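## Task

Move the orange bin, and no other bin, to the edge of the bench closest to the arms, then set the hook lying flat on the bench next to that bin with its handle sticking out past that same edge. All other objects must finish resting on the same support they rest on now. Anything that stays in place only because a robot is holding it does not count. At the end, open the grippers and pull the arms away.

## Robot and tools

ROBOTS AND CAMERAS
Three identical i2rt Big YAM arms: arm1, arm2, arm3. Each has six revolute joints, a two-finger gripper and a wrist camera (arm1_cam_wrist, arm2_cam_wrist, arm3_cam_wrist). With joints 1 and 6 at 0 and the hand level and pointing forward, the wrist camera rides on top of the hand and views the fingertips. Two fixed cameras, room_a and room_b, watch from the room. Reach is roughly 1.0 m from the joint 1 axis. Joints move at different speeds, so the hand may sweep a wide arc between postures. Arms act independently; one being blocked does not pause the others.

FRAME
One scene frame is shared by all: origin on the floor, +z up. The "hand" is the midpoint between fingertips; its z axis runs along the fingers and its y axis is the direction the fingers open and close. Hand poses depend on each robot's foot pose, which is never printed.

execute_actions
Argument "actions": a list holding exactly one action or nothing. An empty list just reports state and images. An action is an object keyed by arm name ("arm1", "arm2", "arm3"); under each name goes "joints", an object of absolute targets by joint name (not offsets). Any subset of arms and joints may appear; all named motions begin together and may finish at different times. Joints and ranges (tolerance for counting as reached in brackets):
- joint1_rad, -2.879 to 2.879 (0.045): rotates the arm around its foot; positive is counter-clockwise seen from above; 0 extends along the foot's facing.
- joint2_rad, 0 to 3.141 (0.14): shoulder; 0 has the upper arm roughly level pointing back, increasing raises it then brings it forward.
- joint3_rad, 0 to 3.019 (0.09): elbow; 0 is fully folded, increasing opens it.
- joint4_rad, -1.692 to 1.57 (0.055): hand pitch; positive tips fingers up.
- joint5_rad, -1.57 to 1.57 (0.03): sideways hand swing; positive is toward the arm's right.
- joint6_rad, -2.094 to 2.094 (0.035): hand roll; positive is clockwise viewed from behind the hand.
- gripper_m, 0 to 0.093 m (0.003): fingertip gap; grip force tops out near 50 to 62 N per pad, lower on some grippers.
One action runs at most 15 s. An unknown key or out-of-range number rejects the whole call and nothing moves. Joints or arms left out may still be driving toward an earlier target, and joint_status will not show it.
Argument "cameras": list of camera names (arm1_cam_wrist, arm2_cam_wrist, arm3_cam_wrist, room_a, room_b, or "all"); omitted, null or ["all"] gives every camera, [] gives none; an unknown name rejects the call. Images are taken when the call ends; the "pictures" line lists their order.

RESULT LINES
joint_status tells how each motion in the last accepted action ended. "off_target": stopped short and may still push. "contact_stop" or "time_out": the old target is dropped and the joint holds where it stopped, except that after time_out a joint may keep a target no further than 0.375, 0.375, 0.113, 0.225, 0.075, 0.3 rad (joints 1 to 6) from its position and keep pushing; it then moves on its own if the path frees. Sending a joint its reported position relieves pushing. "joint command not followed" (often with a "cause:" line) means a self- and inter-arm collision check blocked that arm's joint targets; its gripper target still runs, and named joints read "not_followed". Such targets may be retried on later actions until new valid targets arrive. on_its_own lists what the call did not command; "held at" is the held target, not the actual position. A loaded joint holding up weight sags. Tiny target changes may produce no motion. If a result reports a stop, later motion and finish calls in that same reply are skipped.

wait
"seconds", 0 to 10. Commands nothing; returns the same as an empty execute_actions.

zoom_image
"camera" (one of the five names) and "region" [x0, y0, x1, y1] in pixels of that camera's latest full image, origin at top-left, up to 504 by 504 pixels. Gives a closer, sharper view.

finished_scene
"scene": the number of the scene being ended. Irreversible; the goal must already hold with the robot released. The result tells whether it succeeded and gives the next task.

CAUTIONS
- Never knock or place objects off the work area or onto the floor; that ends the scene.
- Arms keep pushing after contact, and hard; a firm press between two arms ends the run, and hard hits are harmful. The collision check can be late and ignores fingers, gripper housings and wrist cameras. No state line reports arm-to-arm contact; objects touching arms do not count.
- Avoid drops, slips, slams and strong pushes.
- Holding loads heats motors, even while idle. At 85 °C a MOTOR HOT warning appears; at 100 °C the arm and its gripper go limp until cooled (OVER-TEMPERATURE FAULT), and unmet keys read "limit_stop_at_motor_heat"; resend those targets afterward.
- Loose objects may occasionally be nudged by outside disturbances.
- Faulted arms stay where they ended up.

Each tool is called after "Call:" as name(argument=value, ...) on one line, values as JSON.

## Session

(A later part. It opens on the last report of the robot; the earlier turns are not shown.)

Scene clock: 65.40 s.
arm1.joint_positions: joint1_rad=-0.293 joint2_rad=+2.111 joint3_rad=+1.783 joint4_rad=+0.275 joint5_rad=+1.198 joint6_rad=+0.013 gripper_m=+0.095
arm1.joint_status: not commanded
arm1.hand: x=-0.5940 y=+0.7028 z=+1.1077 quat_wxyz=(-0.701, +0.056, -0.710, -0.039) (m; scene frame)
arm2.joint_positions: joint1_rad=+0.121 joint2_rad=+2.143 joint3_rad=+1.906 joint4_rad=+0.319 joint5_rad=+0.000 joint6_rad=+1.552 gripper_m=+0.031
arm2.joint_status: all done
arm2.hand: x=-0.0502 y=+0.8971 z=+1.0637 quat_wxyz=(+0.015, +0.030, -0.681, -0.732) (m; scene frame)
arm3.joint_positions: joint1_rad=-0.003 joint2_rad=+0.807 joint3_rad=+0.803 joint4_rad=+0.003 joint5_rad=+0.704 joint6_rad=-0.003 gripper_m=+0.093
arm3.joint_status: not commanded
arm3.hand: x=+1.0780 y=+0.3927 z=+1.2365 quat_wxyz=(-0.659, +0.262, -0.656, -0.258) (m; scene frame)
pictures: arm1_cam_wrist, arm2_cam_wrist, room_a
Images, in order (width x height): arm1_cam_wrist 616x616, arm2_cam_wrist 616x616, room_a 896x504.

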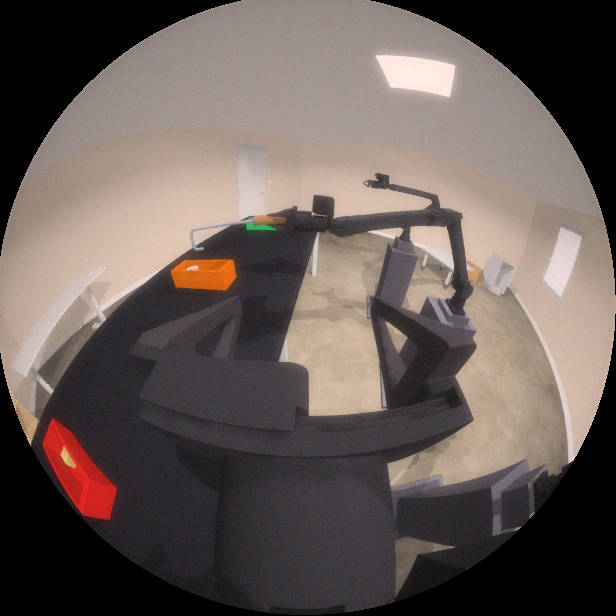

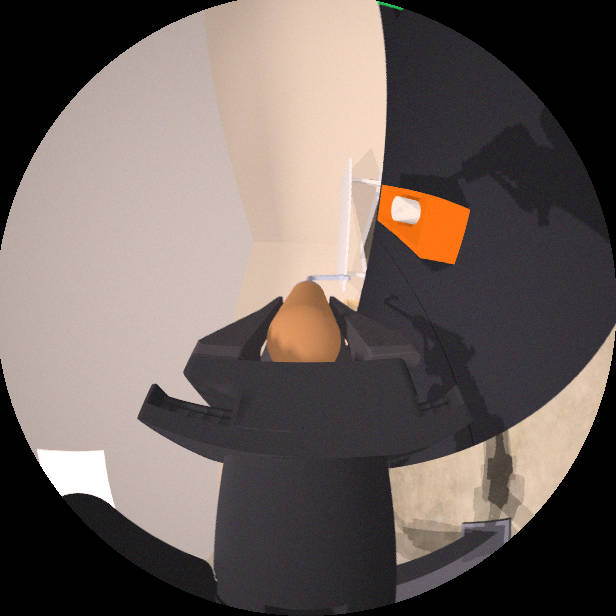

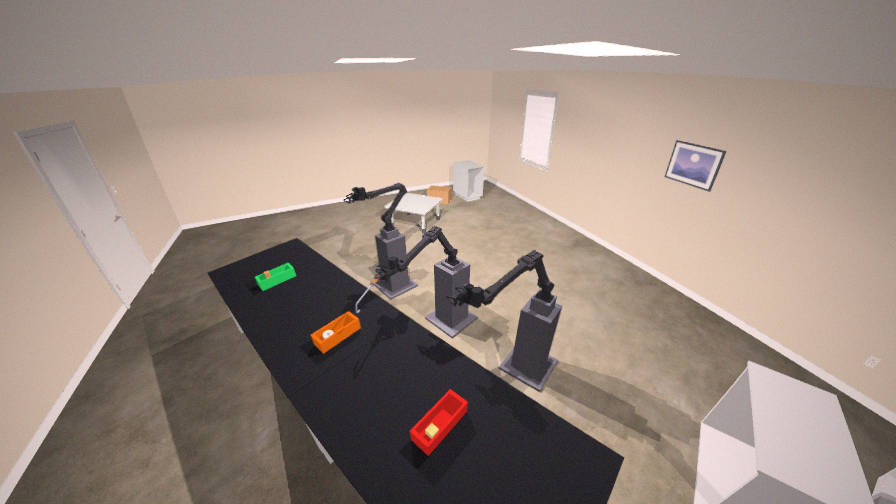

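Call:
execute_actions(actions=[{"arm2":{"joints":{"joint1_rad":0.17,"joint5_rad":0.5,"joint2_rad":2.19}}}], cameras=["arm1_cam_wrist","arm2_cam_wrist","room_a"])

Call:
zoom_image(camera="room_a", region=[280,240,460,370])

Scene clock: 70.70 s.
arm1.joint_positions: joint1_rad=-0.293 joint2_rad=+2.111 joint3_rad=+1.783 joint4_rad=+0.275 joint5_rad=+1.198 joint6_rad=+0.013 gripper_m=+0.095
arm1.joint_status: not commanded
arm1.hand: x=-0.5940 y=+0.7028 z=+1.1077 quat_wxyz=(-0.701, +0.056, -0.710, -0.039) (m; scene frame)
arm2.joint_positions: joint1_rad=+0.174 joint2_rad=+2.238 joint3_rad=+1.906 joint4_rad=+0.314 joint5_rad=+0.499 joint6_rad=+1.552 gripper_m=+0.031
arm2.joint_status: all done
arm2.hand: x=-0.0152 y=+0.8967 z=+0.9789 quat_wxyz=(-0.146, -0.123, -0.704, -0.684) (m; scene frame)
arm3.joint_positions: joint1_rad=-0.003 joint2_rad=+0.807 joint3_rad=+0.803 joint4_rad=+0.003 joint5_rad=+0.704 joint6_rad=-0.003 gripper_m=+0.093
arm3.joint_status: not commanded
arm3.hand: x=+1.0780 y=+0.3927 z=+1.2365 quat_wxyz=(-0.659, +0.262, -0.656, -0.258) (m; scene frame)
pictures: arm1_cam_wrist, arm2_cam_wrist, room_a
Images, in order (width x height): arm1_cam_wrist 616x616, arm2_cam_wrist 616x616, room_a 896x504.

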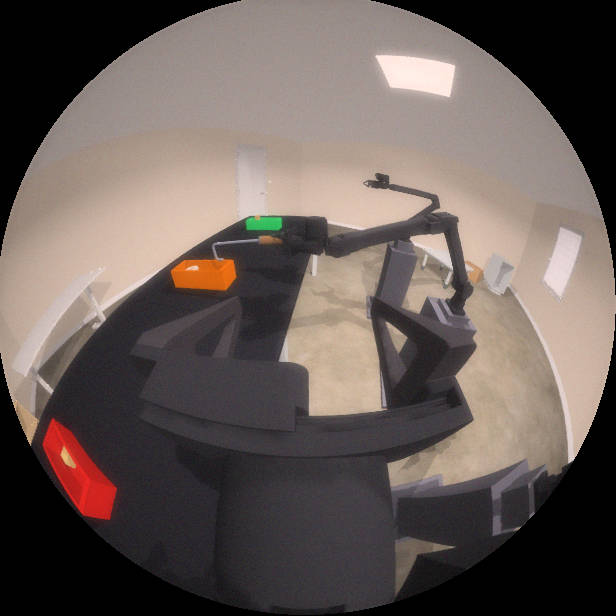

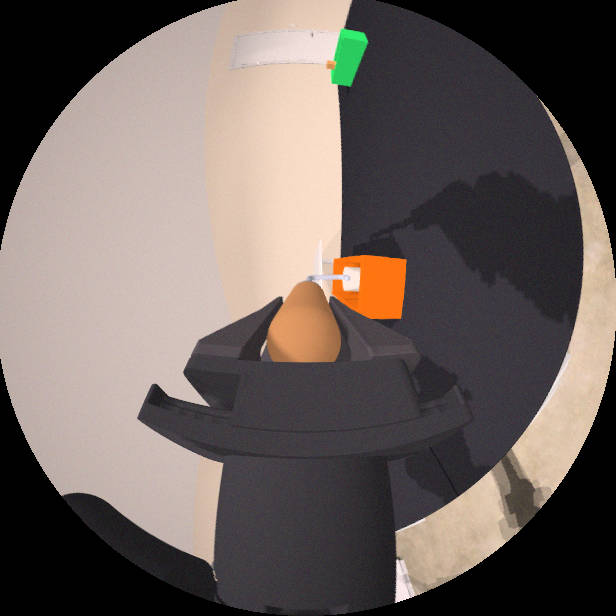

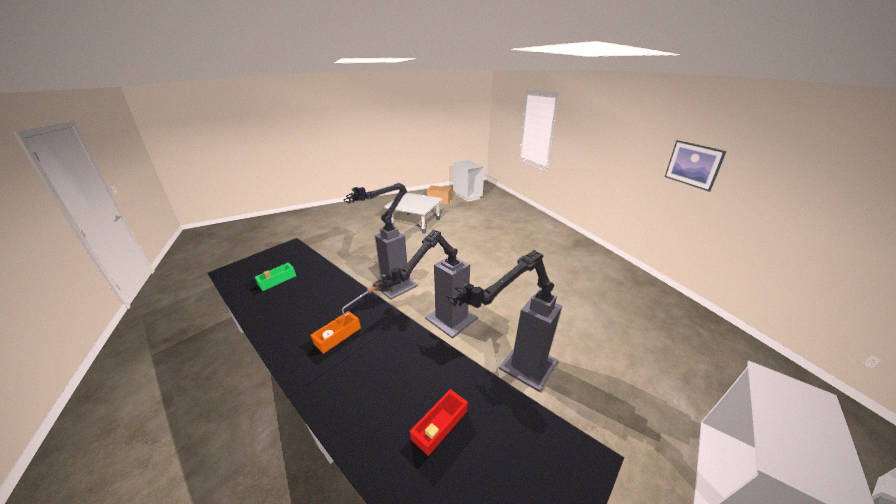

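Region (280, 240, 460, 370) of room_a's 896x504 image, scaled by 2.800, with more detail than that image has.

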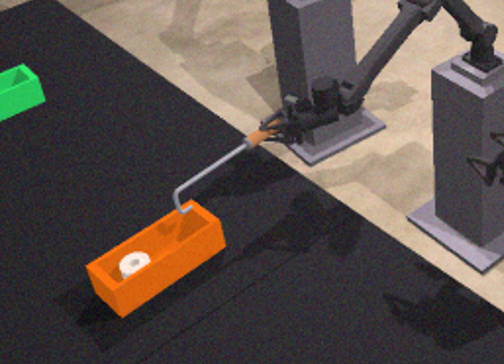

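Call:
execute_actions(actions=[{"arm2":{"joints":{"joint2_rad":2.27,"joint3_rad":1.88,"joint4_rad":0.4}}}], cameras=["arm1_cam_wrist"])

Call:
execute_actions(actions=[{"arm2":{"joints":{"joint2_rad":2.11,"joint3_rad":1.65,"joint4_rad":0.49}}}], cameras=[])

Call:
execute_actions(actions=[{"arm2":{"joints":{"joint2_rad":1.995,"joint3_rad":1.44,"joint4_rad":0.58,"joint1_rad":0.2,"joint5_rad":0.52}}}], cameras=["arm1_cam_wrist"])

Call:
execute_actions(actions=[{"arm2":{"joints":{"joint2_rad":1.875,"joint3_rad":1.23,"joint4_rad":0.67,"joint1_rad":0.22,"joint5_rad":0.54}}}], cameras=[])

Call:
execute_actions(actions=[{"arm2":{"joints":{"joint2_rad":1.755,"joint3_rad":1.02,"joint4_rad":0.75,"joint1_rad":0.24,"joint5_rad":0.56}}}], cameras=[])

Call:
execute_actions(actions=[{"arm2":{"joints":{"joint2_rad":1.65,"joint3_rad":0.86,"joint4_rad":0.8,"joint1_rad":0.26,"joint5_rad":0.58}}}], cameras=["arm1_cam_wrist","room_a"])

Scene clock: 79.53 s.
arm1.joint_positions: joint1_rad=-0.293 joint2_rad=+2.111 joint3_rad=+1.783 joint4_rad=+0.275 joint5_rad=+1.198 joint6_rad=+0.013 gripper_m=+0.095
arm1.joint_status: not commanded
arm1.hand: x=-0.5940 y=+0.7028 z=+1.1077 quat_wxyz=(-0.701, +0.056, -0.710, -0.039) (m; scene frame)
arm2.joint_positions: joint1_rad=+0.174 joint2_rad=+2.306 joint3_rad=+1.860 joint4_rad=+0.354 joint5_rad=+0.499 joint6_rad=+1.562 gripper_m=+0.031
arm2.joint_status: all done
arm2.hand: x=-0.0148 y=+0.8952 z=+0.9021 quat_wxyz=(-0.150, -0.119, -0.728, -0.659) (m; scene frame)
arm3.joint_positions: joint1_rad=-0.003 joint2_rad=+0.807 joint3_rad=+0.803 joint4_rad=+0.003 joint5_rad=+0.704 joint6_rad=-0.003 gripper_m=+0.093
arm3.joint_status: not commanded
arm3.hand: x=+1.0780 y=+0.3927 z=+1.2365 quat_wxyz=(-0.659, +0.262, -0.656, -0.258) (m; scene frame)
pictures: arm1_cam_wrist
Images, in order (width x height): arm1_cam_wrist 616x616.

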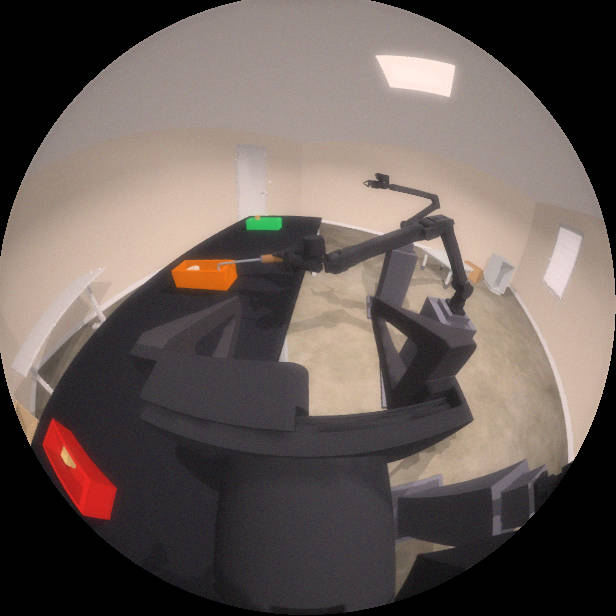

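Scene clock: 81.63 s.
arm1.joint_positions: joint1_rad=-0.293 joint2_rad=+2.111 joint3_rad=+1.783 joint4_rad=+0.275 joint5_rad=+1.198 joint6_rad=+0.013 gripper_m=+0.095
arm1.joint_status: not commanded
arm1.hand: x=-0.5940 y=+0.7028 z=+1.1077 quat_wxyz=(-0.701, +0.056, -0.710, -0.039) (m; scene frame)
arm2.joint_positions: joint1_rad=+0.174 joint2_rad=+2.173 joint3_rad=+1.639 joint4_rad=+0.432 joint5_rad=+0.498 joint6_rad=+1.563 gripper_m=+0.031
arm2.joint_status: joint4_rad time_out (moved +0.078 of +0.136); the others done
arm2.on_its_own: joint4_rad reads +0.432 and still pushes toward +0.490 since a time_out
arm2.hand: x=-0.0092 y=+0.8457 z=+0.9093 quat_wxyz=(-0.150, -0.117, -0.731, -0.655) (m; scene frame)
arm3.joint_positions: joint1_rad=-0.003 joint2_rad=+0.807 joint3_rad=+0.803 joint4_rad=+0.003 joint5_rad=+0.704 joint6_rad=-0.003 gripper_m=+0.093
arm3.joint_status: not commanded
arm3.hand: x=+1.0780 y=+0.3927 z=+1.2365 quat_wxyz=(-0.659, +0.262, -0.656, -0.258) (m; scene frame)
pictures: none
No camera images: the call's "cameras" was empty. Leave "cameras" out to get every camera's image.

not run: a stop came earlier in this reply.

not run: a stop came earlier in this reply.

not run: a stop came earlier in this reply.

not run: a stop came earlier in this reply.

Slightly lower shoulder so the wall bears some weight.

Call:
execute_actions(actions=[{"arm2":{"joints":{"joint2_rad":2.015,"joint3_rad":1.44,"joint4_rad":0.58,"joint1_rad":0.2,"joint5_rad":0.52}}}], cameras=["arm1_cam_wrist"])

Call:
execute_actions(actions=[{"arm2":{"joints":{"joint2_rad":1.9,"joint3_rad":1.23,"joint4_rad":0.67,"joint1_rad":0.22,"joint5_rad":0.54}}}], cameras=[])

Call:
execute_actions(actions=[{"arm2":{"joints":{"joint2_rad":1.78,"joint3_rad":1.02,"joint4_rad":0.76,"joint1_rad":0.24,"joint5_rad":0.56}}}], cameras=[])

Call:
execute_actions(actions=[{"arm2":{"joints":{"joint2_rad":1.68,"joint3_rad":0.86,"joint4_rad":0.82,"joint1_rad":0.26,"joint5_rad":0.58}}}], cameras=["arm1_cam_wrist","room_a"])

Scene clock: 86.47 s.
arm1.joint_positions: joint1_rad=-0.293 joint2_rad=+2.111 joint3_rad=+1.783 joint4_rad=+0.275 joint5_rad=+1.198 joint6_rad=+0.013 gripper_m=+0.095
arm1.joint_status: not commanded
arm1.hand: x=-0.5940 y=+0.7028 z=+1.1077 quat_wxyz=(-0.701, +0.056, -0.710, -0.039) (m; scene frame)
arm2.joint_positions: joint1_rad=+0.192 joint2_rad=+2.073 joint3_rad=+1.433 joint4_rad=+0.531 joint5_rad=+0.517 joint6_rad=+1.564 gripper_m=+0.031
arm2.joint_status: all done
arm2.hand: x=-0.0147 y=+0.7933 z=+0.9008 quat_wxyz=(-0.151, -0.117, -0.732, -0.653) (m; scene frame)
arm3.joint_positions: joint1_rad=-0.003 joint2_rad=+0.807 joint3_rad=+0.803 joint4_rad=+0.003 joint5_rad=+0.704 joint6_rad=-0.003 gripper_m=+0.093
arm3.joint_status: not commanded
arm3.hand: x=+1.0780 y=+0.3927 z=+1.2365 quat_wxyz=(-0.659, +0.262, -0.656, -0.258) (m; scene frame)
pictures: arm1_cam_wrist
Images, in order (width x height): arm1_cam_wrist 616x616.

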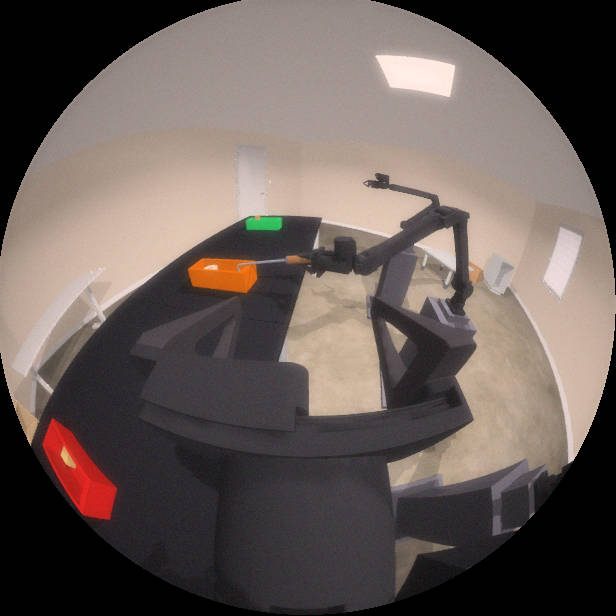

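Scene clock: 87.33 s.
arm1.joint_positions: joint1_rad=-0.293 joint2_rad=+2.111 joint3_rad=+1.783 joint4_rad=+0.275 joint5_rad=+1.198 joint6_rad=+0.013 gripper_m=+0.095
arm1.joint_status: not commanded
arm1.hand: x=-0.5940 y=+0.7028 z=+1.1077 quat_wxyz=(-0.701, +0.056, -0.710, -0.039) (m; scene frame)
arm2.joint_positions: joint1_rad=+0.213 joint2_rad=+1.953 joint3_rad=+1.223 joint4_rad=+0.618 joint5_rad=+0.537 joint6_rad=+1.564 gripper_m=+0.031
arm2.joint_status: all done
arm2.hand: x=-0.0187 y=+0.7326 z=+0.9001 quat_wxyz=(-0.152, -0.115, -0.734, -0.652) (m; scene frame)
arm3.joint_positions: joint1_rad=-0.003 joint2_rad=+0.807 joint3_rad=+0.803 joint4_rad=+0.003 joint5_rad=+0.704 joint6_rad=-0.003 gripper_m=+0.093
arm3.joint_status: not commanded
arm3.hand: x=+1.0780 y=+0.3927 z=+1.2365 quat_wxyz=(-0.659, +0.262, -0.656, -0.258) (m; scene frame)
pictures: none
No camera images: the call's "cameras" was empty. Leave "cameras" out to get every camera's image.

Scene clock: 89.40 s.
arm1.joint_positions: joint1_rad=-0.293 joint2_rad=+2.111 joint3_rad=+1.783 joint4_rad=+0.275 joint5_rad=+1.198 joint6_rad=+0.013 gripper_m=+0.095
arm1.joint_status: not commanded
arm1.hand: x=-0.5940 y=+0.7028 z=+1.1077 quat_wxyz=(-0.701, +0.056, -0.710, -0.039) (m; scene frame)
arm2.joint_positions: joint1_rad=+0.232 joint2_rad=+1.826 joint3_rad=+1.008 joint4_rad=+0.704 joint5_rad=+0.559 joint6_rad=+1.564 gripper_m=+0.031
arm2.joint_status: joint4_rad time_out (moved +0.086 of +0.142); the others done
arm2.on_its_own: joint4_rad reads +0.704 and still pushes toward +0.760 since a time_out
arm2.hand: x=-0.0178 y=+0.6652 z=+0.8999 quat_wxyz=(-0.154, -0.115, -0.734, -0.651) (m; scene frame)
arm3.joint_positions: joint1_rad=-0.003 joint2_rad=+0.807 joint3_rad=+0.803 joint4_rad=+0.003 joint5_rad=+0.704 joint6_rad=-0.003 gripper_m=+0.093
arm3.joint_status: not commanded
arm3.hand: x=+1.0780 y=+0.3927 z=+1.2365 quat_wxyz=(-0.659, +0.262, -0.656, -0.258) (m; scene frame)
pictures: none
No camera images: the call's "cameras" was empty. Leave "cameras" out to get every camera's image.

not run: a stop came earlier in this reply.

Call:
execute_actions(actions=[{"arm2":{"joints":{"joint2_rad":1.66,"joint3_rad":0.83,"joint4_rad":0.81,"joint1_rad":0.26,"joint5_rad":0.58}}}], cameras=["arm1_cam_wrist","room_b"])

Scene clock: 91.90 s.
arm1.joint_positions: joint1_rad=-0.293 joint2_rad=+2.111 joint3_rad=+1.783 joint4_rad=+0.275 joint5_rad=+1.198 joint6_rad=+0.013 gripper_m=+0.095
arm1.joint_status: not commanded
arm1.hand: x=-0.5940 y=+0.7028 z=+1.1077 quat_wxyz=(-0.701, +0.056, -0.710, -0.039) (m; scene frame)
arm2.joint_positions: joint1_rad=+0.253 joint2_rad=+1.701 joint3_rad=+0.818 joint4_rad=+0.755 joint5_rad=+0.579 joint6_rad=+1.564 gripper_m=+0.031
arm2.joint_status: all done
arm2.hand: x=-0.0159 y=+0.6008 z=+0.8994 quat_wxyz=(-0.156, -0.113, -0.737, -0.647) (m; scene frame)
arm3.joint_positions: joint1_rad=-0.003 joint2_rad=+0.807 joint3_rad=+0.803 joint4_rad=+0.003 joint5_rad=+0.704 joint6_rad=-0.003 gripper_m=+0.093
arm3.joint_status: not commanded
arm3.hand: x=+1.0780 y=+0.3927 z=+1.2365 quat_wxyz=(-0.659, +0.262, -0.656, -0.258) (m; scene frame)
pictures: arm1_cam_wrist, room_b
Images, in order (width x height): arm1_cam_wrist 616x616, room_b 896x504.

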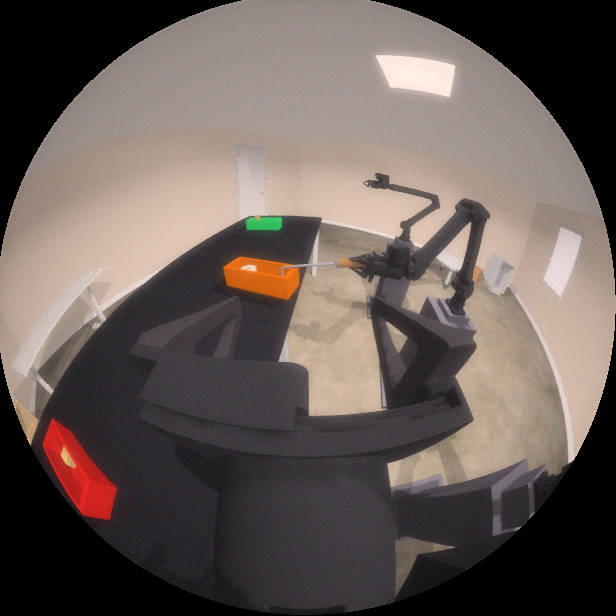

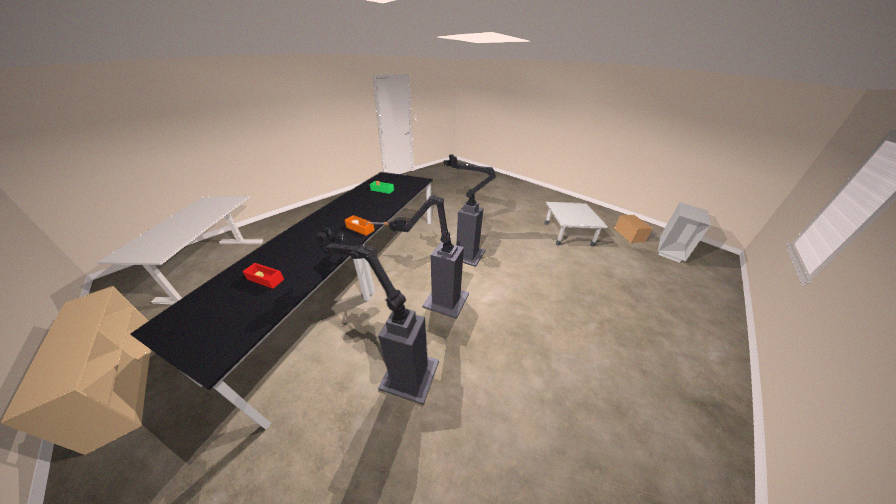

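Call:
execute_actions(actions=[{"arm2":{"joints":{"joint3_rad":1.05,"joint4_rad":1.05}}}], cameras=[])

Call:
execute_actions(actions=[{"arm2":{"joints":{"joint1_rad":0.3,"joint2_rad":2.0,"joint3_rad":1.3,"joint4_rad":1.33,"joint5_rad":0,"joint6_rad":0}}}], cameras=[])

Call:
execute_actions(actions=[{"arm2":{"joints":{"joint2_rad":2.3,"joint3_rad":1.46}}}], cameras=["arm1_cam_wrist","room_a"])

Scene clock: 96.77 s.
arm1.joint_positions: joint1_rad=-0.293 joint2_rad=+2.111 joint3_rad=+1.783 joint4_rad=+0.275 joint5_rad=+1.198 joint6_rad=+0.013 gripper_m=+0.095
arm1.joint_status: not commanded
arm1.hand: x=-0.5940 y=+0.7028 z=+1.1077 quat_wxyz=(-0.701, +0.056, -0.710, -0.039) (m; scene frame)
arm2.joint_positions: joint1_rad=+0.253 joint2_rad=+1.692 joint3_rad=+0.992 joint4_rad=+1.006 joint5_rad=+0.581 joint6_rad=+1.564 gripper_m=+0.031
arm2.joint_status: all done
arm2.hand: x=-0.0237 y=+0.6393 z=+1.0423 quat_wxyz=(-0.098, -0.170, -0.590, -0.783) (m; scene frame)
arm3.joint_positions: joint1_rad=-0.003 joint2_rad=+0.807 joint3_rad=+0.803 joint4_rad=+0.003 joint5_rad=+0.704 joint6_rad=-0.003 gripper_m=+0.093
arm3.joint_status: not commanded
arm3.hand: x=+1.0780 y=+0.3927 z=+1.2365 quat_wxyz=(-0.659, +0.262, -0.656, -0.258) (m; scene frame)
pictures: none
No camera images: the call's "cameras" was empty. Leave "cameras" out to get every camera's image.

Scene clock: 100.23 s.
arm1.joint_positions: joint1_rad=-0.293 joint2_rad=+2.111 joint3_rad=+1.783 joint4_rad=+0.275 joint5_rad=+1.198 joint6_rad=+0.013 gripper_m=+0.095
arm1.joint_status: not commanded
arm1.hand: x=-0.5940 y=+0.7028 z=+1.1077 quat_wxyz=(-0.701, +0.056, -0.710, -0.039) (m; scene frame)
arm2.joint_positions: joint1_rad=+0.295 joint2_rad=+2.045 joint3_rad=+1.225 joint4_rad=+1.273 joint5_rad=-0.001 joint6_rad=+0.017 gripper_m=+0.031
arm2.joint_status: joint4_rad time_out (moved +0.266 of +0.324); the others done
arm2.on_its_own: joint4_rad reads +1.273 and still pushes toward +1.330 since a time_out
arm2.hand: x=-0.1667 y=+0.7140 z=+0.9869 quat_wxyz=(-0.517, +0.419, -0.333, -0.668) (m; scene frame)
arm3.joint_positions: joint1_rad=-0.003 joint2_rad=+0.807 joint3_rad=+0.803 joint4_rad=+0.003 joint5_rad=+0.704 joint6_rad=-0.003 gripper_m=+0.093
arm3.joint_status: not commanded
arm3.hand: x=+1.0780 y=+0.3927 z=+1.2365 quat_wxyz=(-0.659, +0.262, -0.656, -0.258) (m; scene frame)
pictures: none
No camera images: the call's "cameras" was empty. Leave "cameras" out to get every camera's image.

not run: a stop came earlier in this reply.

Call:
execute_actions(actions=[{"arm2":{"joints":{"joint2_rad":2.32,"joint3_rad":1.46}}}], cameras=["arm1_cam_wrist","room_a"])

Scene clock: 104.90 s.
arm1.joint_positions: joint1_rad=-0.293 joint2_rad=+2.111 joint3_rad=+1.783 joint4_rad=+0.275 joint5_rad=+1.198 joint6_rad=+0.013 gripper_m=+0.095
arm1.joint_status: not commanded
arm1.hand: x=-0.5940 y=+0.7028 z=+1.1077 quat_wxyz=(-0.701, +0.056, -0.710, -0.039) (m; scene frame)
arm2.joint_positions: joint1_rad=+0.295 joint2_rad=+2.384 joint3_rad=+1.409 joint4_rad=+1.287 joint5_rad=+0.000 joint6_rad=+0.014 gripper_m=+0.031
arm2.joint_status: all done
arm2.hand: x=-0.1786 y=+0.7660 z=+0.8231 quat_wxyz=(-0.494, +0.464, -0.369, -0.636) (m; scene frame)
arm3.joint_positions: joint1_rad=-0.003 joint2_rad=+0.807 joint3_rad=+0.803 joint4_rad=+0.003 joint5_rad=+0.704 joint6_rad=-0.003 gripper_m=+0.093
arm3.joint_status: not commanded
arm3.hand: x=+1.0780 y=+0.3927 z=+1.2365 quat_wxyz=(-0.659, +0.262, -0.656, -0.258) (m; scene frame)
pictures: arm1_cam_wrist, room_a
Images, in order (width x height): arm1_cam_wrist 616x616, room_a 896x504.

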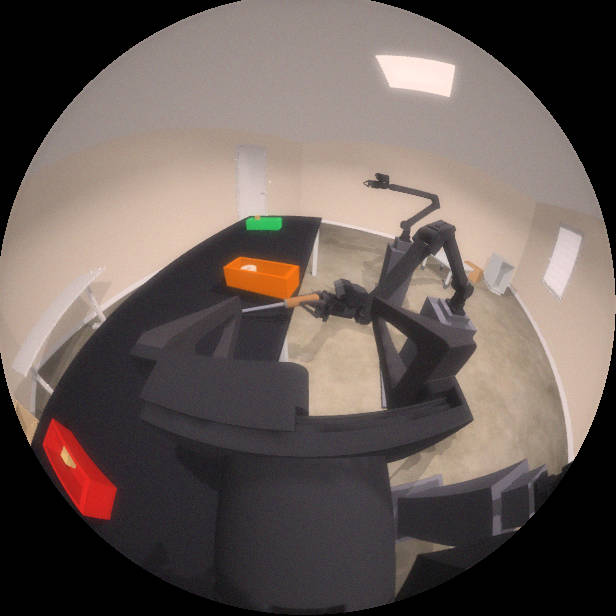

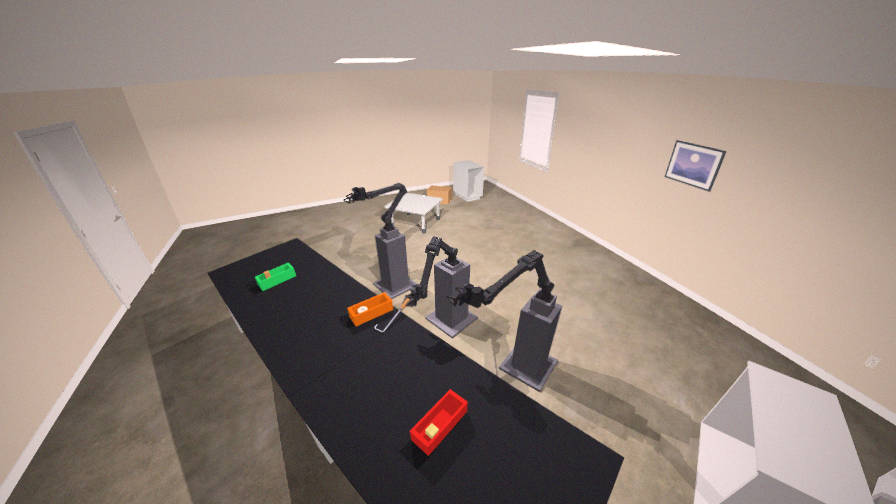

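Call:
execute_actions(actions=[{"arm2":{"joints":{"joint4_rad":1.17,"joint2_rad":2.39,"joint3_rad":1.42}}}], cameras=[])

Call:
execute_actions(actions=[{"arm2":{"joints":{"gripper_m":0.093}}}], cameras=[])

Call:
execute_actions(actions=[{"arm2":{"joints":{"joint3_rad":0.8,"joint2_rad":2.2,"joint4_rad":1.5}}}], cameras=["arm1_cam_wrist","room_a"])

Scene clock: 108.27 s.
arm1.joint_positions: joint1_rad=-0.293 joint2_rad=+2.111 joint3_rad=+1.783 joint4_rad=+0.275 joint5_rad=+1.198 joint6_rad=+0.013 gripper_m=+0.095
arm1.joint_status: not commanded
arm1.hand: x=-0.5940 y=+0.7028 z=+1.1077 quat_wxyz=(-0.701, +0.056, -0.710, -0.039) (m; scene frame)
arm2.joint_positions: joint1_rad=+0.295 joint2_rad=+2.384 joint3_rad=+1.409 joint4_rad=+1.194 joint5_rad=+0.000 joint6_rad=+0.012 gripper_m=+0.031
arm2.joint_status: all done
arm2.hand: x=-0.1799 y=+0.7716 z=+0.8011 quat_wxyz=(-0.478, +0.493, -0.391, -0.613) (m; scene frame)
arm3.joint_positions: joint1_rad=-0.003 joint2_rad=+0.807 joint3_rad=+0.803 joint4_rad=+0.003 joint5_rad=+0.704 joint6_rad=-0.003 gripper_m=+0.093
arm3.joint_status: not commanded
arm3.hand: x=+1.0780 y=+0.3927 z=+1.2365 quat_wxyz=(-0.659, +0.262, -0.656, -0.258) (m; scene frame)
pictures: none
No camera images: the call's "cameras" was empty. Leave "cameras" out to get every camera's image.

Scene clock: 108.97 s.
arm1.joint_positions: joint1_rad=-0.293 joint2_rad=+2.111 joint3_rad=+1.783 joint4_rad=+0.275 joint5_rad=+1.198 joint6_rad=+0.013 gripper_m=+0.095
arm1.joint_status: not commanded
arm1.hand: x=-0.5940 y=+0.7028 z=+1.1077 quat_wxyz=(-0.701, +0.056, -0.710, -0.039) (m; scene frame)
arm2.joint_positions: joint1_rad=+0.295 joint2_rad=+2.384 joint3_rad=+1.409 joint4_rad=+1.187 joint5_rad=+0.000 joint6_rad=+0.012 gripper_m=+0.093
arm2.joint_status: all done
arm2.hand: x=-0.1800 y=+0.7720 z=+0.7993 quat_wxyz=(-0.476, +0.495, -0.393, -0.611) (m; scene frame)
arm3.joint_positions: joint1_rad=-0.003 joint2_rad=+0.807 joint3_rad=+0.803 joint4_rad=+0.003 joint5_rad=+0.704 joint6_rad=-0.003 gripper_m=+0.093
arm3.joint_status: not commanded
arm3.hand: x=+1.0780 y=+0.3927 z=+1.2365 quat_wxyz=(-0.659, +0.262, -0.656, -0.258) (m; scene frame)
pictures: none
No camera images: the call's "cameras" was empty. Leave "cameras" out to get every camera's image.

Scene clock: 110.23 s.
arm1.joint_positions: joint1_rad=-0.293 joint2_rad=+2.111 joint3_rad=+1.783 joint4_rad=+0.275 joint5_rad=+1.198 joint6_rad=+0.013 gripper_m=+0.095
arm1.joint_status: not commanded
arm1.hand: x=-0.5940 y=+0.7028 z=+1.1077 quat_wxyz=(-0.701, +0.056, -0.710, -0.039) (m; scene frame)
arm2.joint_positions: joint1_rad=+0.295 joint2_rad=+2.193 joint3_rad=+0.802 joint4_rad=+1.473 joint5_rad=+0.000 joint6_rad=+0.012 gripper_m=+0.093
arm2.joint_status: all done
arm2.hand: x=-0.1357 y=+0.5895 z=+0.7669 quat_wxyz=(-0.450, +0.534, -0.424, -0.577) (m; scene frame)
arm3.joint_positions: joint1_rad=-0.003 joint2_rad=+0.807 joint3_rad=+0.803 joint4_rad=+0.003 joint5_rad=+0.704 joint6_rad=-0.003 gripper_m=+0.093
arm3.joint_status: not commanded
arm3.hand: x=+1.0780 y=+0.3927 z=+1.2365 quat_wxyz=(-0.659, +0.262, -0.656, -0.258) (m; scene frame)
pictures: arm1_cam_wrist, room_a
Images, in order (width x height): arm1_cam_wrist 616x616, room_a 896x504.

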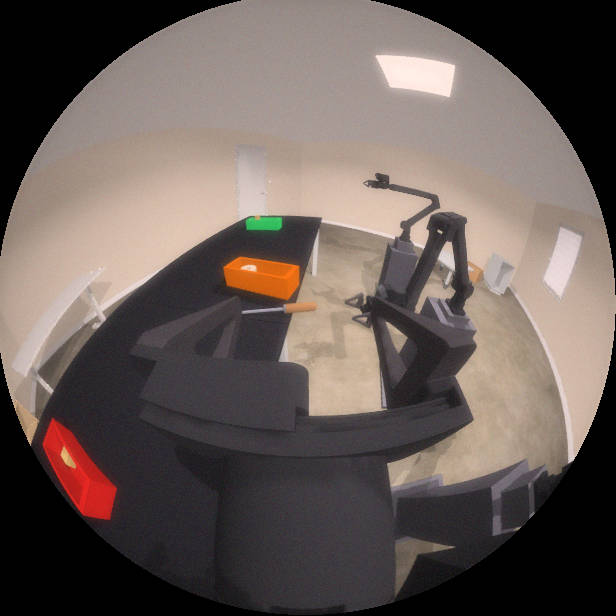

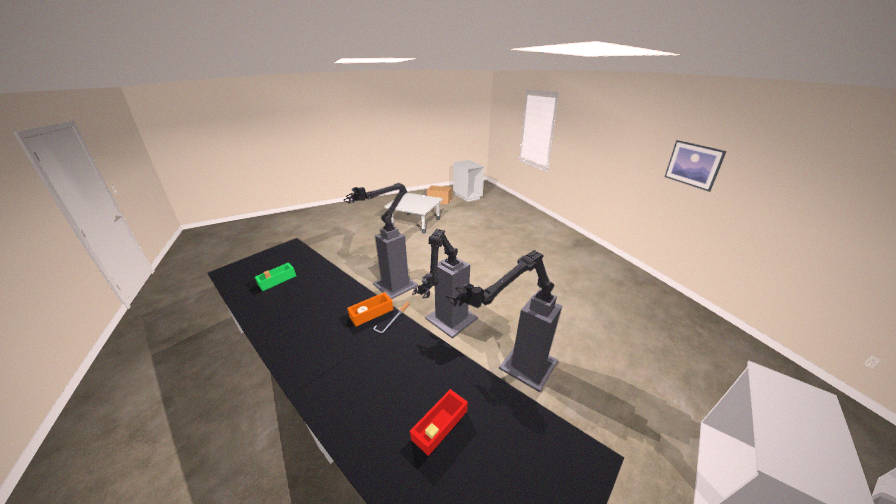

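Call:
finished_scene(scene=2)

The scene is finished: the task was done.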